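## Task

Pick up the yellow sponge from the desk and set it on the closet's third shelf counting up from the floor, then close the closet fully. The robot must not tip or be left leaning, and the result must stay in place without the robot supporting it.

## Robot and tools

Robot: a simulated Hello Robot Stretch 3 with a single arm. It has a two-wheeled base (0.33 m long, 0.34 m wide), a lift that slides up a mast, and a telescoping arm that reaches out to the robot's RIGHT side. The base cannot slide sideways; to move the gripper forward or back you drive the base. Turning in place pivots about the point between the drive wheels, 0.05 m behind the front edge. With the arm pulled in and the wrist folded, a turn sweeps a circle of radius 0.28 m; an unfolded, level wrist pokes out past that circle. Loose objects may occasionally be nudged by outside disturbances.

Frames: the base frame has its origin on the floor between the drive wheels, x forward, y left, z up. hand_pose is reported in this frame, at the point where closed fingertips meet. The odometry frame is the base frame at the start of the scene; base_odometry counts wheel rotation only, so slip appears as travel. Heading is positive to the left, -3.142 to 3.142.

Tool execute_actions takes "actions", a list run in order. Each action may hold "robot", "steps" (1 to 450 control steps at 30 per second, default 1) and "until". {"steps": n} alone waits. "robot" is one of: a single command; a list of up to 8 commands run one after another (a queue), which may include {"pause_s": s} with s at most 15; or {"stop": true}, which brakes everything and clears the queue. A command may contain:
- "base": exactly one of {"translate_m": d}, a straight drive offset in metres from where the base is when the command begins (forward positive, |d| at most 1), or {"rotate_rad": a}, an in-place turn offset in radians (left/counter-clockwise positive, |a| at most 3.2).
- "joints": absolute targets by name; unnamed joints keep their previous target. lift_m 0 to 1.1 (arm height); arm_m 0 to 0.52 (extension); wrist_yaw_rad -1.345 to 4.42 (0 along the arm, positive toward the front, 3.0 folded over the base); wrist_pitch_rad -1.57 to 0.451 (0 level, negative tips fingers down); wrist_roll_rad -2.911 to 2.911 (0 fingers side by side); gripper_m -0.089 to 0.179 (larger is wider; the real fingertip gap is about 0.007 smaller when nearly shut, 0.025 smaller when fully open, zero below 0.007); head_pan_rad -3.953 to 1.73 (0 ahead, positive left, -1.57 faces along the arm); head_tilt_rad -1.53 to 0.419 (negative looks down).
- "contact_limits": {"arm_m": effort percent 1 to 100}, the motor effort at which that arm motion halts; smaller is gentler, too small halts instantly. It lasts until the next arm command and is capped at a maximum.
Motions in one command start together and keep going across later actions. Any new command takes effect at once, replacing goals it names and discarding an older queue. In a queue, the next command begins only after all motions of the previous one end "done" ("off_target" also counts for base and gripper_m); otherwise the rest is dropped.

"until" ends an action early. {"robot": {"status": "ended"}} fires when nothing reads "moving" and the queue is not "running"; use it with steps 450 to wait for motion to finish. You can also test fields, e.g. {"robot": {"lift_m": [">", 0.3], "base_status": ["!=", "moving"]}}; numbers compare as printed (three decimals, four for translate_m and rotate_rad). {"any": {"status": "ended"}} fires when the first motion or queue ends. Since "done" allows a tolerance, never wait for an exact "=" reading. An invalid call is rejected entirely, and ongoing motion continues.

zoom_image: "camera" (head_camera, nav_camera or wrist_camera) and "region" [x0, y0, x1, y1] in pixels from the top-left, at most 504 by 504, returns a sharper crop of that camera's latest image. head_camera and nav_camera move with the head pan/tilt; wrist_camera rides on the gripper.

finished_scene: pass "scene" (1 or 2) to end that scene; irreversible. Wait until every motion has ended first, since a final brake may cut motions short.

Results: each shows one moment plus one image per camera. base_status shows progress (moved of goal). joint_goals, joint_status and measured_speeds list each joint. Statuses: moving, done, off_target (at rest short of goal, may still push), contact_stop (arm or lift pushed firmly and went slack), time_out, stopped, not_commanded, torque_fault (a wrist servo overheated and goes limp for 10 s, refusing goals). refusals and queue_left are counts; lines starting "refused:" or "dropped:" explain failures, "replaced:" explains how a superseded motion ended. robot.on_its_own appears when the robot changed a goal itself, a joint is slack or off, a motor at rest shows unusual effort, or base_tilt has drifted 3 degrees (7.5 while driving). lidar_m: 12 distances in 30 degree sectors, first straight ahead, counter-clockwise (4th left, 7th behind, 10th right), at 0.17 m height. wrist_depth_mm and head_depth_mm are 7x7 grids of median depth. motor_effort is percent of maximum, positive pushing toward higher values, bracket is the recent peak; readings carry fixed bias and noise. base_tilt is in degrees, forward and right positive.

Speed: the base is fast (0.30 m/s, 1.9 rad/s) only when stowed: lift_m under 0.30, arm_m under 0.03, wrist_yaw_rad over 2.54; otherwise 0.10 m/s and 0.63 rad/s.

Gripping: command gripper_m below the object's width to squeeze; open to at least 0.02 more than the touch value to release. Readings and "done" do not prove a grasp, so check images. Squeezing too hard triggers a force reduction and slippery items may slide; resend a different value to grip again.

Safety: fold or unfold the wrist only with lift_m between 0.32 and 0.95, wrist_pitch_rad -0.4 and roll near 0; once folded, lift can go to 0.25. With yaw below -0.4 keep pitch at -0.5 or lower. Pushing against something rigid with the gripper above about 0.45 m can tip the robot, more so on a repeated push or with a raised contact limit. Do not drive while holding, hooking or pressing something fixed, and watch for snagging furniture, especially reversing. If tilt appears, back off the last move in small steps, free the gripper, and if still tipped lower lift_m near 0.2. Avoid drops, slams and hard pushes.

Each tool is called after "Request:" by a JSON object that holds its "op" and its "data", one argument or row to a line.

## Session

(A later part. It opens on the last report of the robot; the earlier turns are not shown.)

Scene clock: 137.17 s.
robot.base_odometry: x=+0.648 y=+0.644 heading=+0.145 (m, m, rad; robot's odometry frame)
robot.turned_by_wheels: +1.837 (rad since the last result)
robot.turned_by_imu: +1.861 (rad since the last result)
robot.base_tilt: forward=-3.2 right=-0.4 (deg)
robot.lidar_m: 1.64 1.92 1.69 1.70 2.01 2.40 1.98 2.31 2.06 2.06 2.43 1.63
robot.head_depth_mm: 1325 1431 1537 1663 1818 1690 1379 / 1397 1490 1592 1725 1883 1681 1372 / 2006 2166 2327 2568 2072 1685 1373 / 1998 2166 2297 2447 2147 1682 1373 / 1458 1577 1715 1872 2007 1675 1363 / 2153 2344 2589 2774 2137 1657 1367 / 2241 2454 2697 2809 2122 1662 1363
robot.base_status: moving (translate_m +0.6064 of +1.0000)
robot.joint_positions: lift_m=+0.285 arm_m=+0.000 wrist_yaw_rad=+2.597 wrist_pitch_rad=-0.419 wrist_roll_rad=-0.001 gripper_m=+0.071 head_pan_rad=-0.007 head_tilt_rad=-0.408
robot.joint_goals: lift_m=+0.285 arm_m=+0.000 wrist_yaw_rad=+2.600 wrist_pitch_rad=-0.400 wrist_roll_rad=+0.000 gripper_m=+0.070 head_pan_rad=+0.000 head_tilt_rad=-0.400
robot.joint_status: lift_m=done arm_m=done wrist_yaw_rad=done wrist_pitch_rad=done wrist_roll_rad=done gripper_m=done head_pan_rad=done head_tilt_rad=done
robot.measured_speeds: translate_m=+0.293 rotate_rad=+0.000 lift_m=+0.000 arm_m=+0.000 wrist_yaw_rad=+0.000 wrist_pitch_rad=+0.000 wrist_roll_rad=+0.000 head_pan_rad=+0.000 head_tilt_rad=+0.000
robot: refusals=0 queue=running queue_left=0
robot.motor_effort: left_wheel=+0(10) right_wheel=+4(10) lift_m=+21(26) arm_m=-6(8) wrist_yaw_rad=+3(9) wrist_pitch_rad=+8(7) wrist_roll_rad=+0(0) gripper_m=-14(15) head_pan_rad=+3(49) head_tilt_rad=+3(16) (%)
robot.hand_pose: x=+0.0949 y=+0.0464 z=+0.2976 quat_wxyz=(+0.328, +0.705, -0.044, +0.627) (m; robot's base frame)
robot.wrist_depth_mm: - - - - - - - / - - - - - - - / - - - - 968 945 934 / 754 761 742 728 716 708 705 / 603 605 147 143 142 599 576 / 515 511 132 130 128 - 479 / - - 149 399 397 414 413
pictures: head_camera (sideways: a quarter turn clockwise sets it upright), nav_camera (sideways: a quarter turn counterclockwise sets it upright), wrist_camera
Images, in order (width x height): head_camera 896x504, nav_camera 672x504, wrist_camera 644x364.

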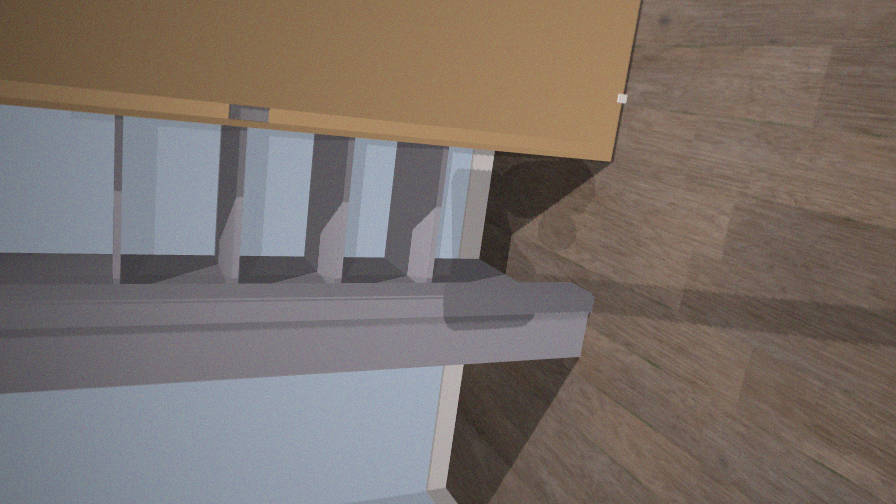

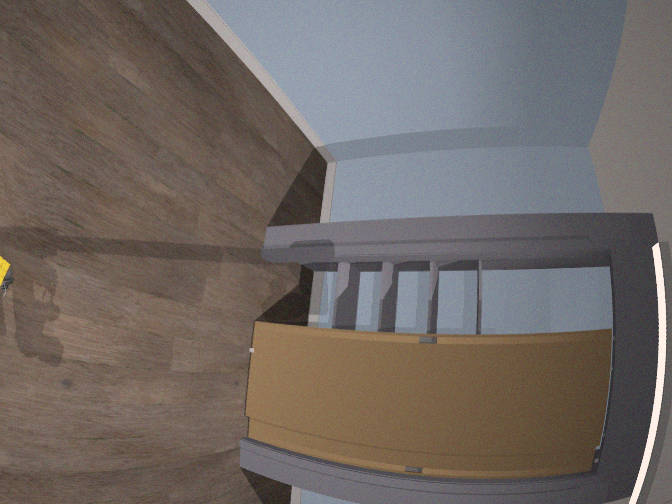

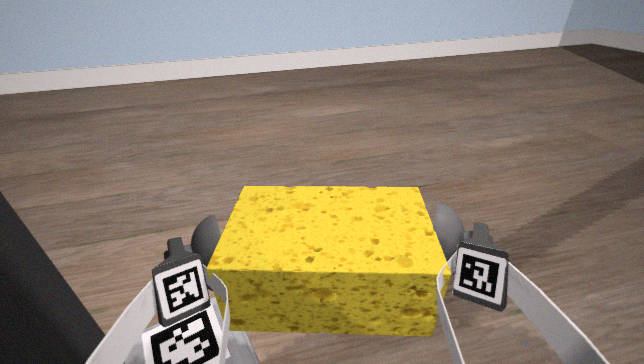

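Request:
{"op": "execute_actions", "data": {
  "actions": [
    {"steps":100,"until":{"robot":{"base_status":["!=","moving"]}}},
    {"robot":{"base":{"translate_m":0.81}},"steps":200,"until":{"robot":{"translate_m":[">",0.6]}}},
    {"robot":{"joints":{"lift_m":1.098,"head_pan_rad":-1.55,"head_tilt_rad":-0.45}},"steps":100,"until":{"robot":{"base_status":["!=","moving"]}}},
    {"robot":{"base":{"rotate_rad":1.227},"joints":{"wrist_yaw_rad":1.2}},"steps":200,"until":{"robot":{"base_status":["!=","moving"]}}}
  ]
}}

Scene clock: 147.23 s.
robot.base_odometry: x=+1.839 y=+0.818 heading=+1.372 (m, m, rad; robot's odometry frame)
robot.turned_by_wheels: +1.227 (rad since the last result)
robot.turned_by_imu: +1.243 (rad since the last result)
robot.base_tilt: forward=-3.0 right=-1.5 (deg)
robot.lidar_m: 1.34 1.38 1.84 3.19 3.54 2.52 2.42 0.70 0.52 1.20 0.49 1.40
robot.head_depth_mm: 998 1101 959 1267 592 638 725 / 998 1096 952 1262 1047 1190 1303 / 992 1093 949 1259 1047 1183 1341 / 994 1090 939 1255 1040 1182 1339 / 989 1086 935 1247 1035 1180 1336 / 971 1084 927 1241 1034 1171 1301 / 929 1003 872 1001 934 667 681
robot.base_status: done (rotate_rad +1.2269 of +1.2270)
robot.joint_positions: lift_m=+0.802 arm_m=+0.000 wrist_yaw_rad=+1.203 wrist_pitch_rad=-0.419 wrist_roll_rad=-0.001 gripper_m=+0.071 head_pan_rad=-1.543 head_tilt_rad=-0.445
robot.joint_goals: lift_m=+1.098 arm_m=+0.000 wrist_yaw_rad=+1.200 wrist_pitch_rad=-0.400 wrist_roll_rad=+0.000 gripper_m=+0.070 head_pan_rad=-1.550 head_tilt_rad=-0.450
robot.joint_status: lift_m=moving arm_m=done wrist_yaw_rad=moving wrist_pitch_rad=done wrist_roll_rad=done gripper_m=done head_pan_rad=done head_tilt_rad=done
robot.measured_speeds: translate_m=+0.000 rotate_rad=+0.000 lift_m=+0.110 arm_m=+0.000 wrist_yaw_rad=+0.000 wrist_pitch_rad=+0.000 wrist_roll_rad=+0.000 head_pan_rad=+0.000 head_tilt_rad=+0.000
robot: refusals=0 queue=running queue_left=0
robot.motor_effort: left_wheel=-4(11) right_wheel=+3(9) lift_m=+27(28) arm_m=-6(6) wrist_yaw_rad=-6(8) wrist_pitch_rad=+7(8) wrist_roll_rad=+0(0) gripper_m=-14(14) head_pan_rad=-4(49) head_tilt_rad=-1(6) (%)
robot.hand_pose: x=+0.1878 y=-0.2261 z=+0.8144 quat_wxyz=(+0.654, +0.513, -0.486, +0.270) (m; robot's base frame)
robot.wrist_depth_mm: 905 - - - - 286 213 / 944 - - - - 298 226 / - - - - - 306 249 / - - - - 425 309 285 / - - 147 143 142 314 357 / - - 132 130 128 - 601 / 955 937 900 877 510 422 883
pictures: head_camera (sideways: a quarter turn clockwise sets it upright), nav_camera (sideways: a quarter turn counterclockwise sets it upright), wrist_camera
Images, in order (width x height): head_camera 896x504, nav_camera 672x504, wrist_camera 644x364.

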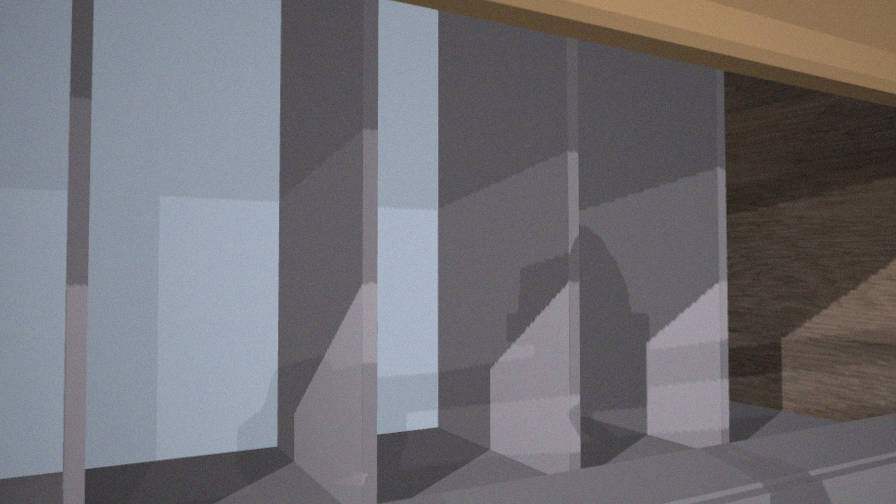

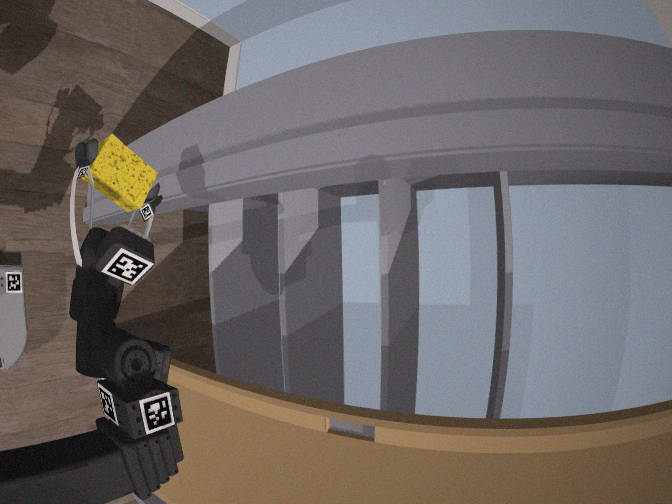

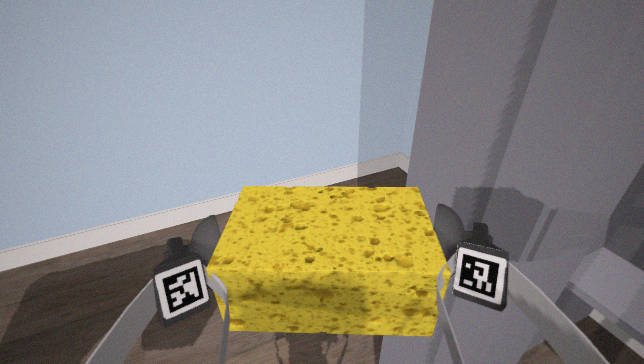

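Request:
{"op": "execute_actions", "data": {
  "actions": [
    {"robot":{"base":{"translate_m":0.025},"joints":{"wrist_yaw_rad":0.0}},"steps":150,"until":{"robot":{"wrist_yaw_rad":["<",0.05],"base_status":["!=","moving"]}}},
    {"robot":{"joints":{"arm_m":0.33}},"steps":150,"until":{"robot":{"status":"ended"}}}
  ]
}}

Scene clock: 155.00 s.
robot.base_odometry: x=+1.844 y=+0.843 heading=+1.372 (m, m, rad; robot's odometry frame)
robot.turned_by_wheels: +0.000 (rad since the last result)
robot.turned_by_imu: +0.001 (rad since the last result)
robot.base_tilt: forward=-3.2 right=-1.4 (deg)
robot.lidar_m: 1.32 1.35 1.80 3.20 3.19 2.56 2.43 0.70 0.53 1.16 0.48 1.38
robot.head_depth_mm: 987 1114 958 1264 1012 665 740 / 985 - 951 1259 1047 1187 1337 / 982 - 817 1253 1044 1180 1337 / 993 1086 798 1249 1043 1180 1338 / 987 1080 932 1253 1036 1179 1338 / 974 1082 929 1186 1039 1174 1270 / 850 915 850 581 581 595 661
robot.base_status: done (translate_m +0.0250 of +0.0250)
robot.joint_positions: lift_m=+1.098 arm_m=+0.330 wrist_yaw_rad=+0.002 wrist_pitch_rad=-0.419 wrist_roll_rad=-0.001 gripper_m=+0.071 head_pan_rad=-1.543 head_tilt_rad=-0.445
robot.joint_goals: lift_m=+1.098 arm_m=+0.330 wrist_yaw_rad=+0.000 wrist_pitch_rad=-0.400 wrist_roll_rad=+0.000 gripper_m=+0.070 head_pan_rad=-1.550 head_tilt_rad=-0.450
robot.joint_status: lift_m=done arm_m=done wrist_yaw_rad=done wrist_pitch_rad=done wrist_roll_rad=done gripper_m=done head_pan_rad=done head_tilt_rad=done
robot.measured_speeds: translate_m=+0.000 rotate_rad=+0.000 lift_m=+0.000 arm_m=+0.000 wrist_yaw_rad=+0.000 wrist_pitch_rad=+0.000 wrist_roll_rad=+0.000 head_pan_rad=+0.000 head_tilt_rad=+0.000
robot: refusals=0 queue=done queue_left=0
robot.motor_effort: left_wheel=-4(7) right_wheel=+2(7) lift_m=+27(28) arm_m=+6(7) wrist_yaw_rad=-3(8) wrist_pitch_rad=+8(8) wrist_roll_rad=+0(0) gripper_m=-14(15) head_pan_rad=-4(4) head_tilt_rad=-1(1) (%)
robot.hand_pose: x=-0.0211 y=-0.6988 z=+1.1102 quat_wxyz=(+0.692, +0.148, -0.691, -0.147) (m; robot's base frame)
robot.wrist_depth_mm: 354 523 542 548 558 554 566 / 354 516 583 603 598 607 607 / 350 480 514 502 494 491 477 / 346 389 382 377 372 367 363 / 308 309 147 143 142 307 316 / 331 447 132 130 128 - 591 / 337 496 511 496 489 516 508
pictures: head_camera (sideways: a quarter turn clockwise sets it upright), nav_camera (sideways: a quarter turn counterclockwise sets it upright), wrist_camera
Images, in order (width x height): head_camera 896x504, nav_camera 672x504, wrist_camera 644x364.

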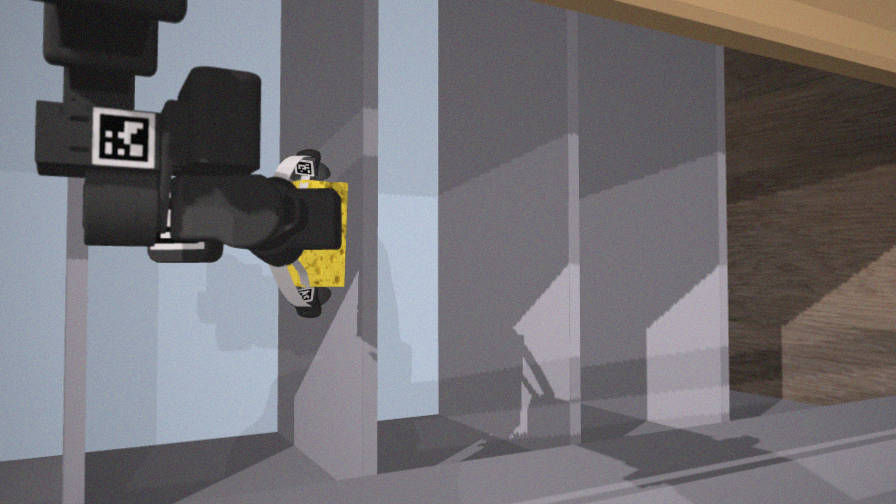

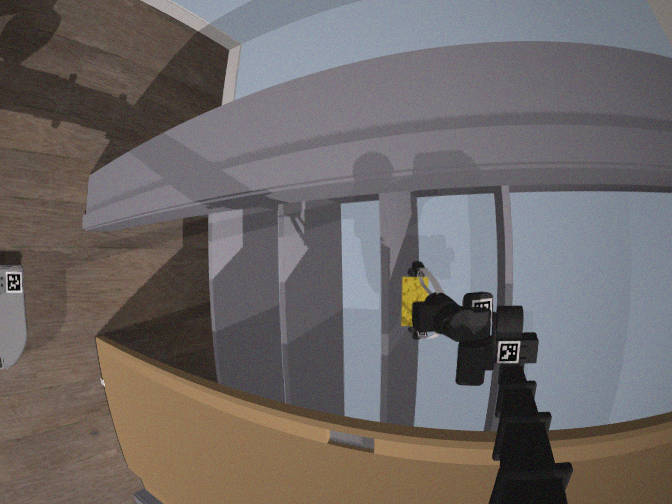

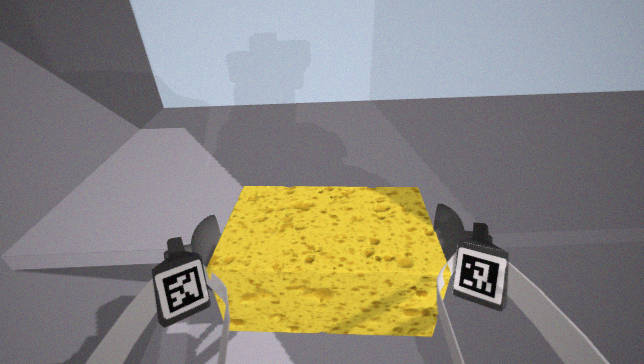

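Request:
{"op": "execute_actions", "data": {
  "actions": [
    {"robot":{"joints":{"arm_m":0.515,"lift_m":1.07}},"steps":150,"until":{"robot":{"arm_m":[">",0.5]}}},
    {"robot":{"joints":{"lift_m":1.038}},"steps":100,"until":{"robot":{"status":"ended"}}}
  ]
}}

Scene clock: 159.43 s.
robot.base_odometry: x=+1.844 y=+0.843 heading=+1.372 (m, m, rad; robot's odometry frame)
robot.turned_by_wheels: +0.000 (rad since the last result)
robot.turned_by_imu: +0.000 (rad since the last result)
robot.base_tilt: forward=-3.1 right=-1.4 (deg)
robot.lidar_m: 1.31 1.35 1.81 3.19 3.20 2.55 2.44 0.70 0.53 1.15 0.48 1.37
robot.head_depth_mm: 1001 1077 854 1265 1009 666 737 / 995 1071 949 1261 1045 1183 1333 / 992 - 873 1259 1046 1180 1329 / 989 1073 828 1256 1041 1184 1334 / 987 1085 935 1246 1039 1178 1336 / 976 1081 928 1184 1034 1172 1263 / 847 917 849 581 582 595 663
robot.base_status: done (translate_m +0.0250 of +0.0250)
robot.joint_positions: lift_m=+1.038 arm_m=+0.515 wrist_yaw_rad=+0.002 wrist_pitch_rad=-0.419 wrist_roll_rad=-0.001 gripper_m=+0.071 head_pan_rad=-1.543 head_tilt_rad=-0.445
robot.joint_goals: lift_m=+1.038 arm_m=+0.515 wrist_yaw_rad=+0.000 wrist_pitch_rad=-0.400 wrist_roll_rad=+0.000 gripper_m=+0.070 head_pan_rad=-1.550 head_tilt_rad=-0.450
robot.joint_status: lift_m=done arm_m=done wrist_yaw_rad=done wrist_pitch_rad=done wrist_roll_rad=done gripper_m=done head_pan_rad=done head_tilt_rad=done
robot.measured_speeds: translate_m=+0.000 rotate_rad=+0.000 lift_m=+0.000 arm_m=+0.000 wrist_yaw_rad=+0.000 wrist_pitch_rad=+0.000 wrist_roll_rad=+0.000 head_pan_rad=+0.000 head_tilt_rad=+0.000
robot: refusals=0 queue=done queue_left=0
robot.motor_effort: left_wheel=-4(3) right_wheel=+3(3) lift_m=+21(27) arm_m=+6(6) wrist_yaw_rad=-3(4) wrist_pitch_rad=+7(8) wrist_roll_rad=+0(0) gripper_m=-15(15) head_pan_rad=-4(4) head_tilt_rad=-1(1) (%)
robot.hand_pose: x=-0.0211 y=-0.8838 z=+1.0506 quat_wxyz=(+0.692, +0.148, -0.691, -0.147) (m; robot's base frame)
robot.wrist_depth_mm: 365 380 386 387 392 395 401 / 360 412 419 425 431 429 428 / 347 372 366 360 355 346 341 / 280 277 274 270 266 262 260 / 223 222 147 143 142 220 210 / 185 187 132 130 129 - 176 / 158 156 151 146 146 152 151
pictures: head_camera (sideways: a quarter turn clockwise sets it upright), nav_camera (sideways: a quarter turn counterclockwise sets it upright), wrist_camera
Images, in order (width x height): head_camera 896x504, nav_camera 672x504, wrist_camera 644x364.

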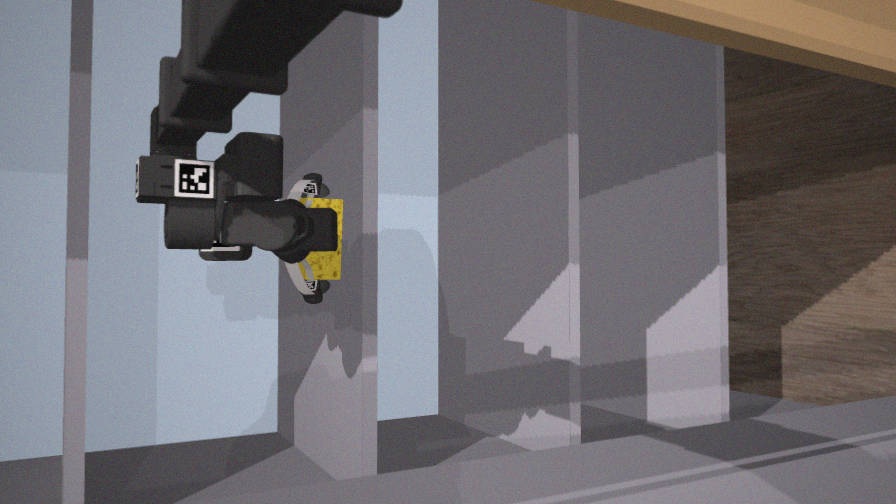

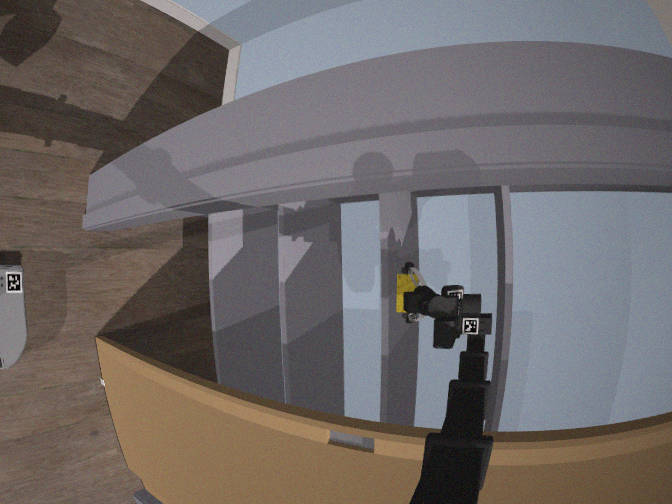

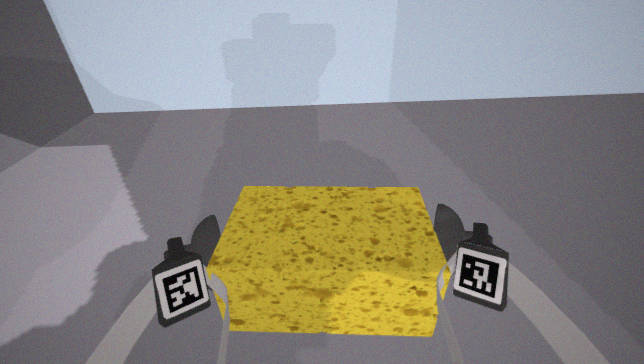

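Request:
{"op": "execute_actions", "data": {
  "actions": [
    {"robot":{"joints":{"lift_m":1.032}},"steps":60,"until":{"robot":{"status":"ended"}}},
    {"robot":{"joints":{"gripper_m":0.165}},"steps":90,"until":{"robot":{"status":"ended"}}},
    {"robot":{"joints":{"arm_m":0.38,"lift_m":1.045}},"steps":90,"until":{"robot":{"status":"ended"}}}
  ]
}}

Scene clock: 164.30 s.
robot.base_odometry: x=+1.844 y=+0.843 heading=+1.372 (m, m, rad; robot's odometry frame)
robot.turned_by_wheels: +0.000 (rad since the last result)
robot.turned_by_imu: +0.000 (rad since the last result)
robot.base_tilt: forward=-3.1 right=-1.5 (deg)
robot.lidar_m: 1.31 1.35 1.81 3.19 3.19 2.55 2.43 0.70 0.53 1.16 0.48 1.37
robot.head_depth_mm: 1003 1063 884 1269 1005 664 737 / 997 1062 880 1261 1051 1181 1339 / 990 - - 1256 1046 1187 1335 / 990 1073 858 1252 1037 1183 1336 / 985 1086 937 1249 1037 1179 1331 / 977 1084 930 1185 1032 1168 1265 / 851 914 851 582 582 597 663
robot.base_status: done (translate_m +0.0250 of +0.0250)
robot.joint_positions: lift_m=+1.045 arm_m=+0.380 wrist_yaw_rad=+0.002 wrist_pitch_rad=-0.419 wrist_roll_rad=-0.001 gripper_m=+0.165 head_pan_rad=-1.543 head_tilt_rad=-0.445
robot.joint_goals: lift_m=+1.045 arm_m=+0.380 wrist_yaw_rad=+0.000 wrist_pitch_rad=-0.400 wrist_roll_rad=+0.000 gripper_m=+0.165 head_pan_rad=-1.550 head_tilt_rad=-0.450
robot.joint_status: lift_m=done arm_m=done wrist_yaw_rad=done wrist_pitch_rad=done wrist_roll_rad=done gripper_m=done head_pan_rad=done head_tilt_rad=done
robot.measured_speeds: translate_m=+0.000 rotate_rad=+0.000 lift_m=+0.000 arm_m=+0.000 wrist_yaw_rad=+0.000 wrist_pitch_rad=+0.000 wrist_roll_rad=+0.000 head_pan_rad=+0.000 head_tilt_rad=+0.000
robot: refusals=0 queue=done queue_left=0
robot.motor_effort: left_wheel=-4(4) right_wheel=+2(3) lift_m=+27(27) arm_m=-6(7) wrist_yaw_rad=-3(2) wrist_pitch_rad=+8(8) wrist_roll_rad=+0(0) gripper_m=+0(83) head_pan_rad=-4(4) head_tilt_rad=-2(1) (%)
robot.hand_pose: x=-0.0211 y=-0.7496 z=+1.0573 quat_wxyz=(+0.692, +0.148, -0.691, -0.147) (m; robot's base frame)
robot.wrist_depth_mm: 358 491 502 505 512 518 515 / 352 488 525 532 537 542 525 / 345 388 382 272 370 365 360 / 294 289 285 257 278 276 272 / 233 241 228 232 234 231 236 / 331 - 549 544 543 529 535 / 318 462 468 466 461 465 457
pictures: head_camera (sideways: a quarter turn clockwise sets it upright), nav_camera (sideways: a quarter turn counterclockwise sets it upright), wrist_camera
Images, in order (width x height): head_camera 896x504, nav_camera 672x504, wrist_camera 644x364.

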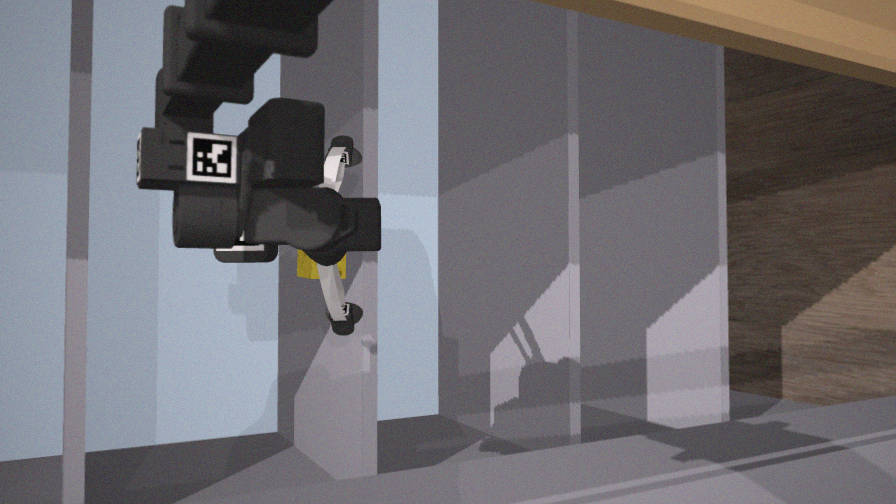

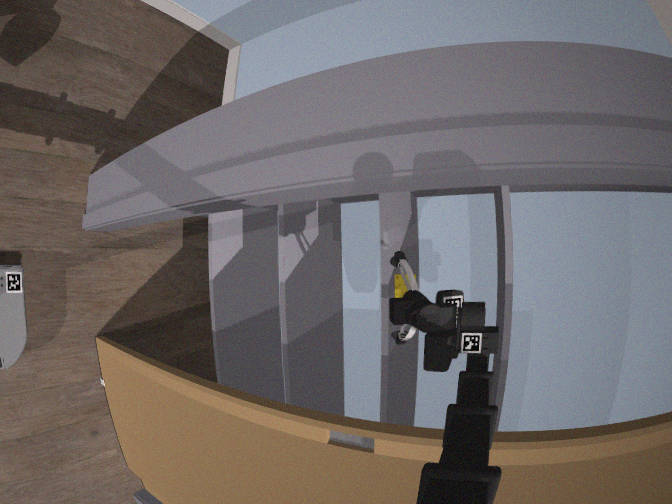

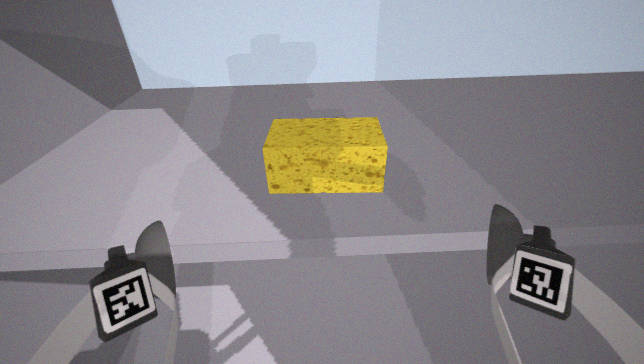

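Request:
{"op": "execute_actions", "data": {
  "actions": [
    {"robot":{"joints":{"arm_m":0.13,"gripper_m":0.0,"wrist_pitch_rad":-1.0,"lift_m":0.37,"head_pan_rad":-1.6,"head_tilt_rad":-1.05}},"steps":120,"until":{"robot":{"arm_m":["<",0.15],"wrist_pitch_rad":["<",-0.95]}}},
    {"robot":{"base":{"translate_m":-0.88}},"steps":400,"until":{"robot":{"status":"ended"}}}
  ]
}}

Scene clock: 185.30 s.
robot.base_odometry: x=+1.670 y=-0.020 heading=+1.372 (m, m, rad; robot's odometry frame)
robot.turned_by_wheels: +0.000 (rad since the last result)
robot.turned_by_imu: +0.003 (rad since the last result)
robot.base_tilt: forward=-3.2 right=-1.5 (deg)
robot.lidar_m: 2.19 2.26 3.02 3.08 2.24 1.63 1.56 1.61 0.50 0.49 0.52 0.70
robot.head_depth_mm: 476 579 739 1452 1327 1216 1135 / 458 557 731 1004 1320 1213 1142 / 520 609 741 958 1290 - - / 530 643 814 1109 - 1225 - / 526 620 778 1045 1297 1212 1112 / 478 576 725 983 1293 1192 1101 / 472 569 718 973 1283 1189 1101
robot.base_status: done (translate_m -0.8800 of -0.8800)
robot.joint_positions: lift_m=+0.370 arm_m=+0.130 wrist_yaw_rad=+0.002 wrist_pitch_rad=-1.007 wrist_roll_rad=-0.001 gripper_m=+0.000 head_pan_rad=-1.593 head_tilt_rad=-1.037
robot.joint_goals: lift_m=+0.370 arm_m=+0.130 wrist_yaw_rad=+0.000 wrist_pitch_rad=-1.000 wrist_roll_rad=+0.000 gripper_m=+0.000 head_pan_rad=-1.600 head_tilt_rad=-1.050
robot.joint_status: lift_m=done arm_m=done wrist_yaw_rad=done wrist_pitch_rad=done wrist_roll_rad=done gripper_m=done head_pan_rad=done head_tilt_rad=done
robot.measured_speeds: translate_m=+0.000 rotate_rad=+0.000 lift_m=+0.000 arm_m=+0.000 wrist_yaw_rad=+0.000 wrist_pitch_rad=+0.000 wrist_roll_rad=+0.000 head_pan_rad=+0.000 head_tilt_rad=+0.000
robot: refusals=0 queue=done queue_left=0
robot.motor_effort: left_wheel=-4(11) right_wheel=+3(6) lift_m=+20(27) arm_m=-6(5) wrist_yaw_rad=-3(3) wrist_pitch_rad=+3(9) wrist_roll_rad=+0(0) gripper_m=-2(82) head_pan_rad=-4(12) head_tilt_rad=-4(25) (%)
robot.hand_pose: x=-0.0214 y=-0.3920 z=+0.2795 quat_wxyz=(+0.620, +0.342, -0.618, -0.341) (m; robot's base frame)
robot.wrist_depth_mm: 170 172 220 230 225 157 153 / 204 207 248 280 262 181 205 / 256 264 285 359 281 244 266 / 348 360 375 461 353 367 459 / 445 443 444 452 439 446 443 / 418 418 414 - 416 411 416 / 396 394 392 391 391 393 389
pictures: head_camera (sideways: a quarter turn clockwise sets it upright), nav_camera (sideways: a quarter turn counterclockwise sets it upright), wrist_camera
Images, in order (width x height): head_camera 896x504, nav_camera 672x504, wrist_camera 644x364.

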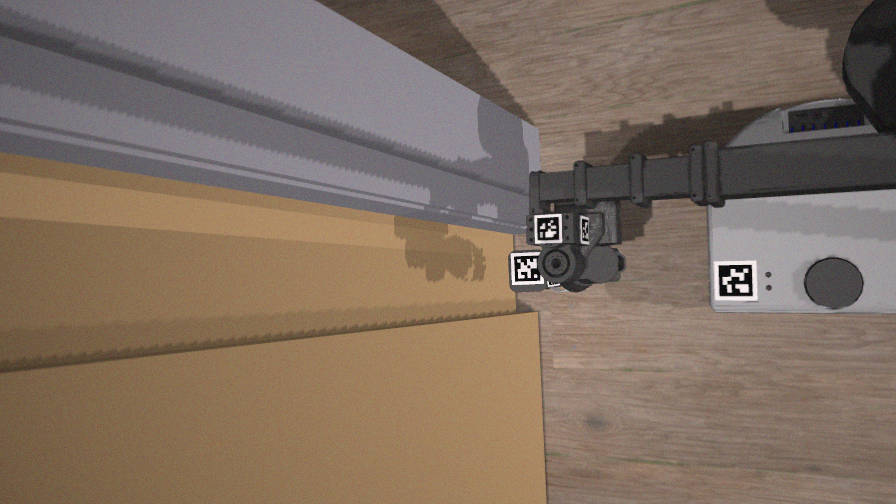

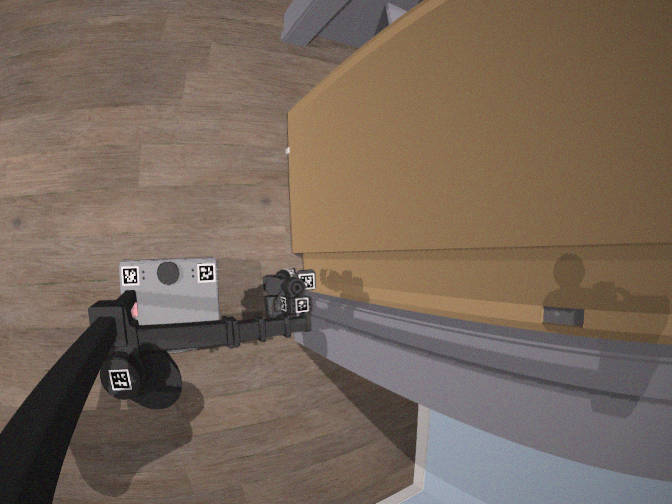

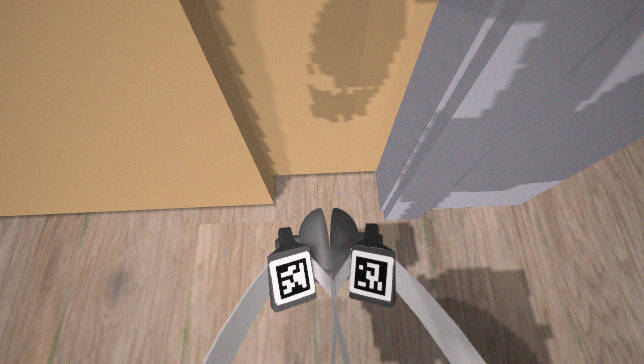

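Request:
{"op": "execute_actions", "data": {
  "actions": [
    {"robot":{"base":{"rotate_rad":0.022},"joints":{"arm_m":0.257,"head_pan_rad":-1.3,"head_tilt_rad":-1.0},"contact_limits":{"arm_m":25}},"steps":120,"until":{"robot":{"status":"ended"}}}
  ]
}}

Scene clock: 192.27 s.
robot.base_odometry: x=+1.670 y=-0.020 heading=+1.394 (m, m, rad; robot's odometry frame)
robot.turned_by_wheels: +0.022 (rad since the last result)
robot.turned_by_imu: +0.023 (rad since the last result)
robot.base_tilt: forward=-3.2 right=-1.4 (deg)
robot.lidar_m: 2.20 2.27 3.10 3.07 2.22 1.62 1.56 1.62 0.49 0.49 0.52 0.71
robot.head_depth_mm: 489 578 665 780 1108 1227 1121 / 502 595 732 890 1238 1203 1130 / 469 575 730 956 1297 1227 - / 481 577 718 948 1296 1221 - / 495 596 750 1005 1311 1207 1111 / 509 616 782 1066 1310 1200 1099 / 523 637 815 1136 1321 1195 1096
robot.base_status: done (rotate_rad +0.0219 of +0.0220)
robot.joint_positions: lift_m=+0.370 arm_m=+0.257 wrist_yaw_rad=+0.002 wrist_pitch_rad=-1.007 wrist_roll_rad=-0.001 gripper_m=+0.000 head_pan_rad=-1.307 head_tilt_rad=-1.001
robot.joint_goals: lift_m=+0.370 arm_m=+0.257 wrist_yaw_rad=+0.000 wrist_pitch_rad=-1.000 wrist_roll_rad=+0.000 gripper_m=+0.000 head_pan_rad=-1.300 head_tilt_rad=-1.000
robot.joint_status: lift_m=done arm_m=done wrist_yaw_rad=done wrist_pitch_rad=done wrist_roll_rad=done gripper_m=done head_pan_rad=done head_tilt_rad=done
robot.measured_speeds: translate_m=+0.000 rotate_rad=+0.000 lift_m=+0.000 arm_m=+0.000 wrist_yaw_rad=+0.000 wrist_pitch_rad=+0.000 wrist_roll_rad=+0.000 head_pan_rad=+0.000 head_tilt_rad=+0.000
robot: refusals=0 queue=done queue_left=0
robot.motor_effort: left_wheel=-4(10) right_wheel=+2(7) lift_m=+20(20) arm_m=+6(6) wrist_yaw_rad=-3(3) wrist_pitch_rad=+3(3) wrist_roll_rad=+0(0) gripper_m=-1(2) head_pan_rad=+4(27) head_tilt_rad=+1(4) (%)
robot.contact_limits: arm_m 25 (drawing in: default 33, maximum 54; extending or still: default 44, maximum 73)
robot.hand_pose: x=-0.0214 y=-0.5182 z=+0.2795 quat_wxyz=(+0.620, +0.342, -0.618, -0.341) (m; robot's base frame)
robot.wrist_depth_mm: - 82 82 83 84 84 85 / - 99 100 101 102 103 100 / - 111 129 130 132 133 107 / - 102 166 181 185 161 108 / 111 113 202 241 262 162 108 / 251 264 279 - 254 163 114 / 394 393 391 391 392 385 384
pictures: head_camera (sideways: a quarter turn clockwise sets it upright), nav_camera (sideways: a quarter turn counterclockwise sets it upright), wrist_camera
Images, in order (width x height): head_camera 896x504, nav_camera 672x504, wrist_camera 644x364.

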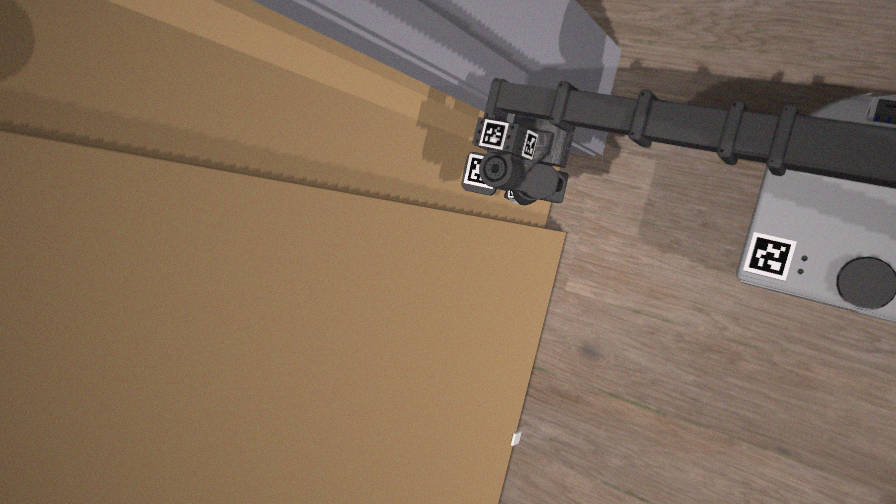

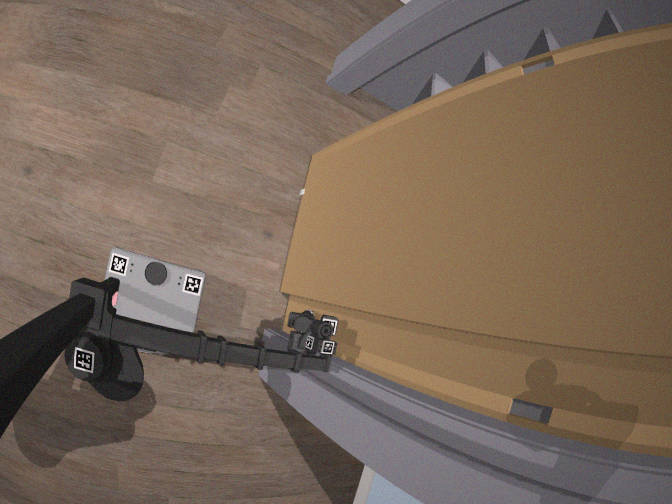

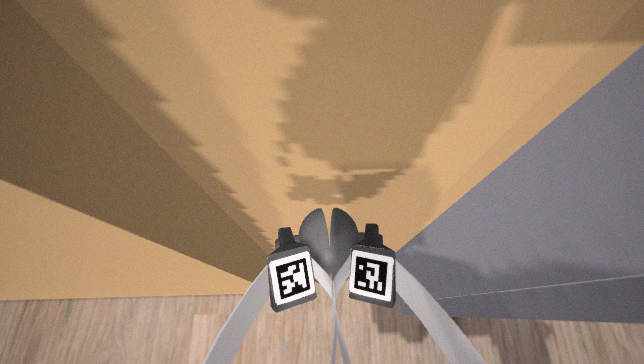

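Request:
{"op": "execute_actions", "data": {
  "actions": [
    {"robot":{"base":{"translate_m":0.39},"joints":{"head_pan_rad":-0.9,"head_tilt_rad":-0.9}},"steps":250,"until":{"robot":{"status":"ended"}}}
  ]
}}

Scene clock: 198.37 s.
robot.base_odometry: x=+1.739 y=+0.364 heading=+1.394 (m, m, rad; robot's odometry frame)
robot.turned_by_wheels: +0.000 (rad since the last result)
robot.turned_by_imu: -0.001 (rad since the last result)
robot.base_tilt: forward=-3.1 right=-1.4 (deg)
robot.lidar_m: 1.81 1.87 2.54 3.09 2.77 2.02 1.95 0.70 0.57 0.50 0.52 0.71
robot.head_depth_mm: 448 509 587 693 857 1216 1110 / 479 547 639 767 960 1213 1128 / 512 592 699 856 1104 1240 1133 / 550 644 773 969 1295 1243 1135 / 595 705 865 1121 1359 1242 1114 / 648 780 989 1286 1376 1234 1112 / 713 838 1082 1500 1377 1228 1113
robot.base_status: done (translate_m +0.3900 of +0.3900)
robot.joint_positions: lift_m=+0.370 arm_m=+0.257 wrist_yaw_rad=-0.008 wrist_pitch_rad=-1.007 wrist_roll_rad=-0.001 gripper_m=+0.000 head_pan_rad=-0.907 head_tilt_rad=-0.902
robot.joint_goals: lift_m=+0.370 arm_m=+0.257 wrist_yaw_rad=+0.000 wrist_pitch_rad=-1.000 wrist_roll_rad=+0.000 gripper_m=+0.000 head_pan_rad=-0.900 head_tilt_rad=-0.900
robot.joint_status: lift_m=done arm_m=done wrist_yaw_rad=done wrist_pitch_rad=done wrist_roll_rad=done gripper_m=done head_pan_rad=done head_tilt_rad=done
robot.measured_speeds: translate_m=+0.000 rotate_rad=+0.000 lift_m=+0.000 arm_m=+0.000 wrist_yaw_rad=+0.000 wrist_pitch_rad=+0.000 wrist_roll_rad=+0.000 head_pan_rad=+0.000 head_tilt_rad=+0.000
robot: refusals=0 queue=done queue_left=0
robot.motor_effort: left_wheel=-7(21) right_wheel=+7(33) lift_m=+20(20) arm_m=+5(6) wrist_yaw_rad=+9(34) wrist_pitch_rad=+3(3) wrist_roll_rad=+0(0) gripper_m=-3(7) head_pan_rad=+4(31) head_tilt_rad=+1(7) (%)
robot.contact_limits: arm_m 25 (drawing in: default 33, maximum 54; extending or still: default 44, maximum 73)
robot.hand_pose: x=-0.0225 y=-0.5182 z=+0.2794 quat_wxyz=(+0.618, +0.339, -0.620, -0.344) (m; robot's base frame)
robot.wrist_depth_mm: - 50 75 78 80 80 82 / - 49 87 96 97 99 100 / - 49 81 123 126 128 130 / - 55 80 172 176 182 186 / 96 87 104 - 296 312 328 / 209 223 241 - 412 413 412 / 393 390 389 390 390 392 391
pictures: head_camera (sideways: a quarter turn clockwise sets it upright), nav_camera (sideways: a quarter turn counterclockwise sets it upright), wrist_camera
Images, in order (width x height): head_camera 896x504, nav_camera 672x504, wrist_camera 644x364.

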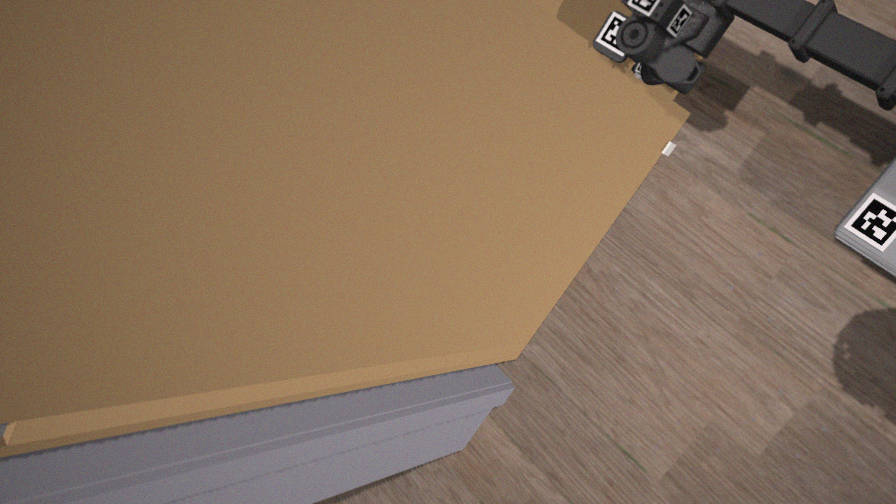

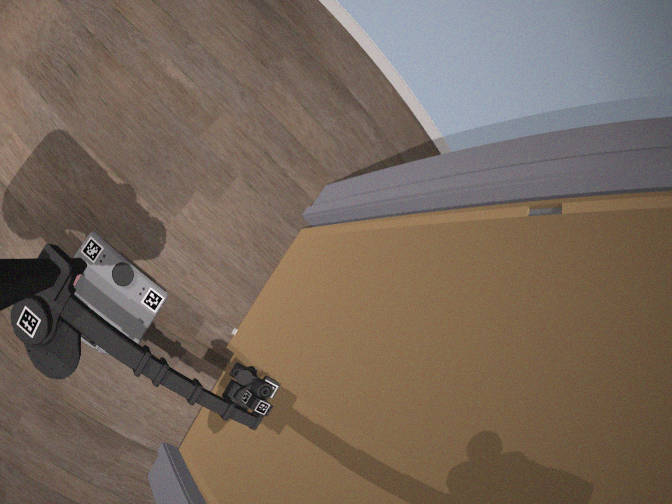

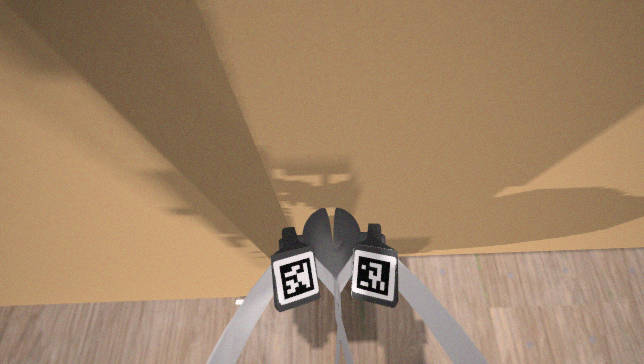

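Request:
{"op": "zoom_image", "data": {
  "camera": "head_camera",
  "region": [440, 300, 580, 440]
}}

Request:
{"op": "zoom_image", "data": {
  "camera": "head_camera",
  "region": [600, 50, 740, 190]
}}

Region (440, 300, 580, 440) of head_camera's 896x504 image, scaled by 3.600, with more detail than that image has.

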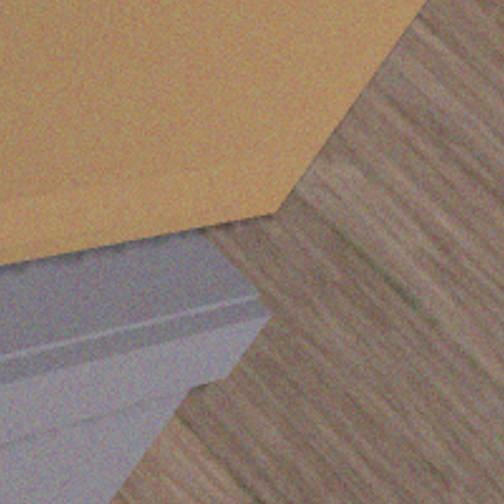

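Region (600, 50, 740, 190) of head_camera's 896x504 image, scaled by 3.600, with more detail than that image has.

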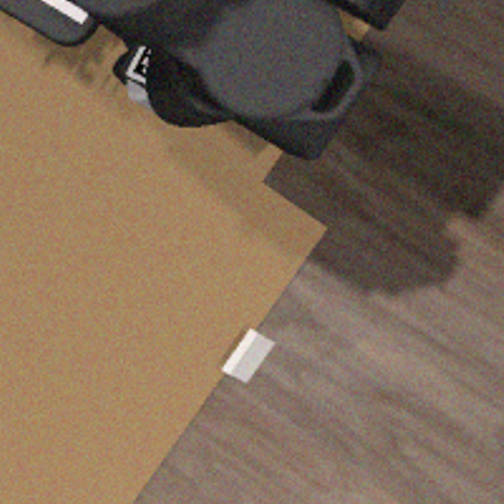

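Request:
{"op": "execute_actions", "data": {
  "actions": [
    {"robot":{"base":{"translate_m":0.04}},"steps":100,"until":{"robot":{"status":"ended"}}}
  ]
}}

Scene clock: 201.40 s.
robot.base_odometry: x=+1.746 y=+0.403 heading=+1.394 (m, m, rad; robot's odometry frame)
robot.turned_by_wheels: +0.000 (rad since the last result)
robot.turned_by_imu: +0.000 (rad since the last result)
robot.base_tilt: forward=-3.1 right=-1.5 (deg)
robot.lidar_m: 1.77 1.83 2.49 3.08 2.82 2.07 1.98 0.73 0.57 0.50 0.52 0.70
robot.head_depth_mm: 447 508 586 690 862 1215 1107 / 476 545 636 763 955 1214 1129 / 510 589 698 855 1095 1241 1133 / 548 641 772 967 1297 1244 1135 / 593 701 860 1115 1363 1239 1113 / 646 779 956 1281 1374 1234 1111 / 686 824 1087 1537 1369 1228 1113
robot.base_status: done (translate_m +0.0400 of +0.0400)
robot.joint_positions: lift_m=+0.370 arm_m=+0.257 wrist_yaw_rad=-0.003 wrist_pitch_rad=-1.007 wrist_roll_rad=-0.001 gripper_m=+0.000 head_pan_rad=-0.907 head_tilt_rad=-0.902
robot.joint_goals: lift_m=+0.370 arm_m=+0.257 wrist_yaw_rad=+0.000 wrist_pitch_rad=-1.000 wrist_roll_rad=+0.000 gripper_m=+0.000 head_pan_rad=-0.900 head_tilt_rad=-0.900
robot.joint_status: lift_m=done arm_m=done wrist_yaw_rad=done wrist_pitch_rad=done wrist_roll_rad=done gripper_m=done head_pan_rad=done head_tilt_rad=done
robot.measured_speeds: translate_m=+0.000 rotate_rad=+0.000 lift_m=+0.000 arm_m=+0.000 wrist_yaw_rad=+0.000 wrist_pitch_rad=+0.000 wrist_roll_rad=+0.000 head_pan_rad=+0.000 head_tilt_rad=+0.000
robot: refusals=0 queue=done queue_left=0
robot.motor_effort: left_wheel=-4(17) right_wheel=+2(27) lift_m=+20(20) arm_m=+5(5) wrist_yaw_rad=+4(22) wrist_pitch_rad=+3(3) wrist_roll_rad=+0(0) gripper_m=-2(6) head_pan_rad=+4(3) head_tilt_rad=+1(1) (%)
robot.contact_limits: arm_m 25 (drawing in: default 33, maximum 54; extending or still: default 44, maximum 73)
robot.hand_pose: x=-0.0220 y=-0.5182 z=+0.2794 quat_wxyz=(+0.619, +0.340, -0.619, -0.342) (m; robot's base frame)
robot.wrist_depth_mm: - 59 77 78 79 80 81 / - 58 91 95 96 98 99 / - 58 108 122 124 126 129 / - 57 107 171 175 179 184 / - 79 108 227 294 307 322 / 194 204 219 - 418 415 410 / 395 391 391 391 388 390 389
pictures: head_camera (sideways: a quarter turn clockwise sets it upright), nav_camera (sideways: a quarter turn counterclockwise sets it upright), wrist_camera
Images, in order (width x height): head_camera 896x504, nav_camera 672x504, wrist_camera 644x364.

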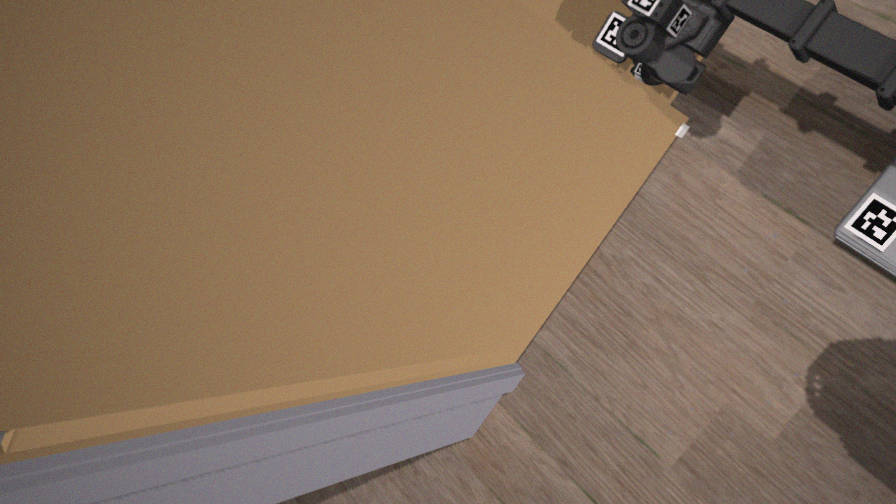

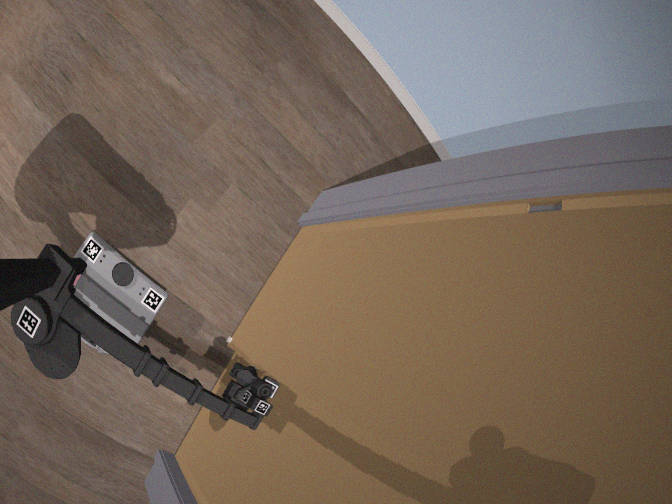

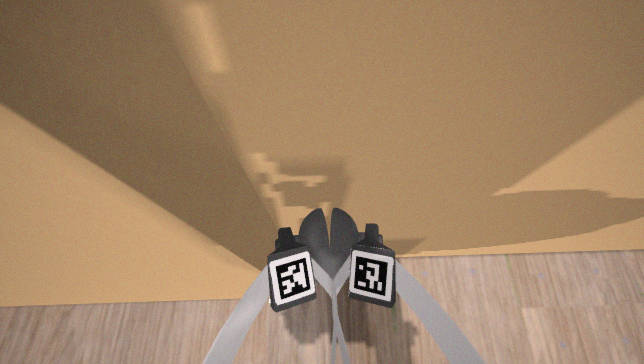

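Request:
{"op": "zoom_image", "data": {
  "camera": "head_camera",
  "region": [440, 300, 580, 440]
}}

Request:
{"op": "zoom_image", "data": {
  "camera": "head_camera",
  "region": [600, 50, 740, 190]
}}

Region (440, 300, 580, 440) of head_camera's 896x504 image, scaled by 3.600, with more detail than that image has.

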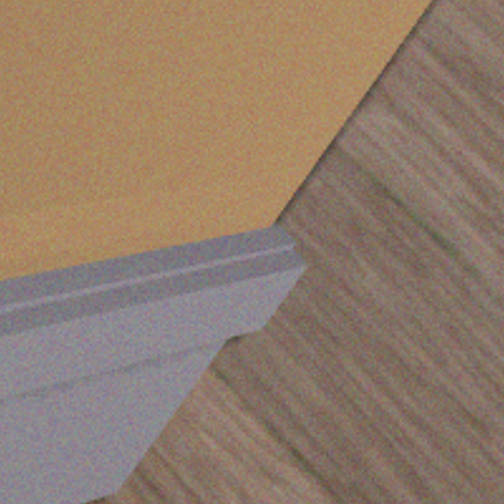

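Region (600, 50, 740, 190) of head_camera's 896x504 image, scaled by 3.600, with more detail than that image has.

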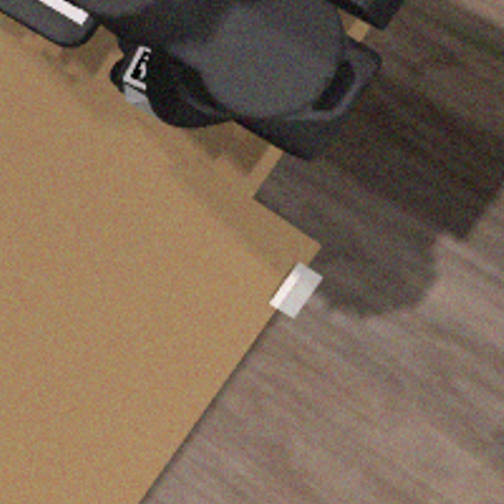

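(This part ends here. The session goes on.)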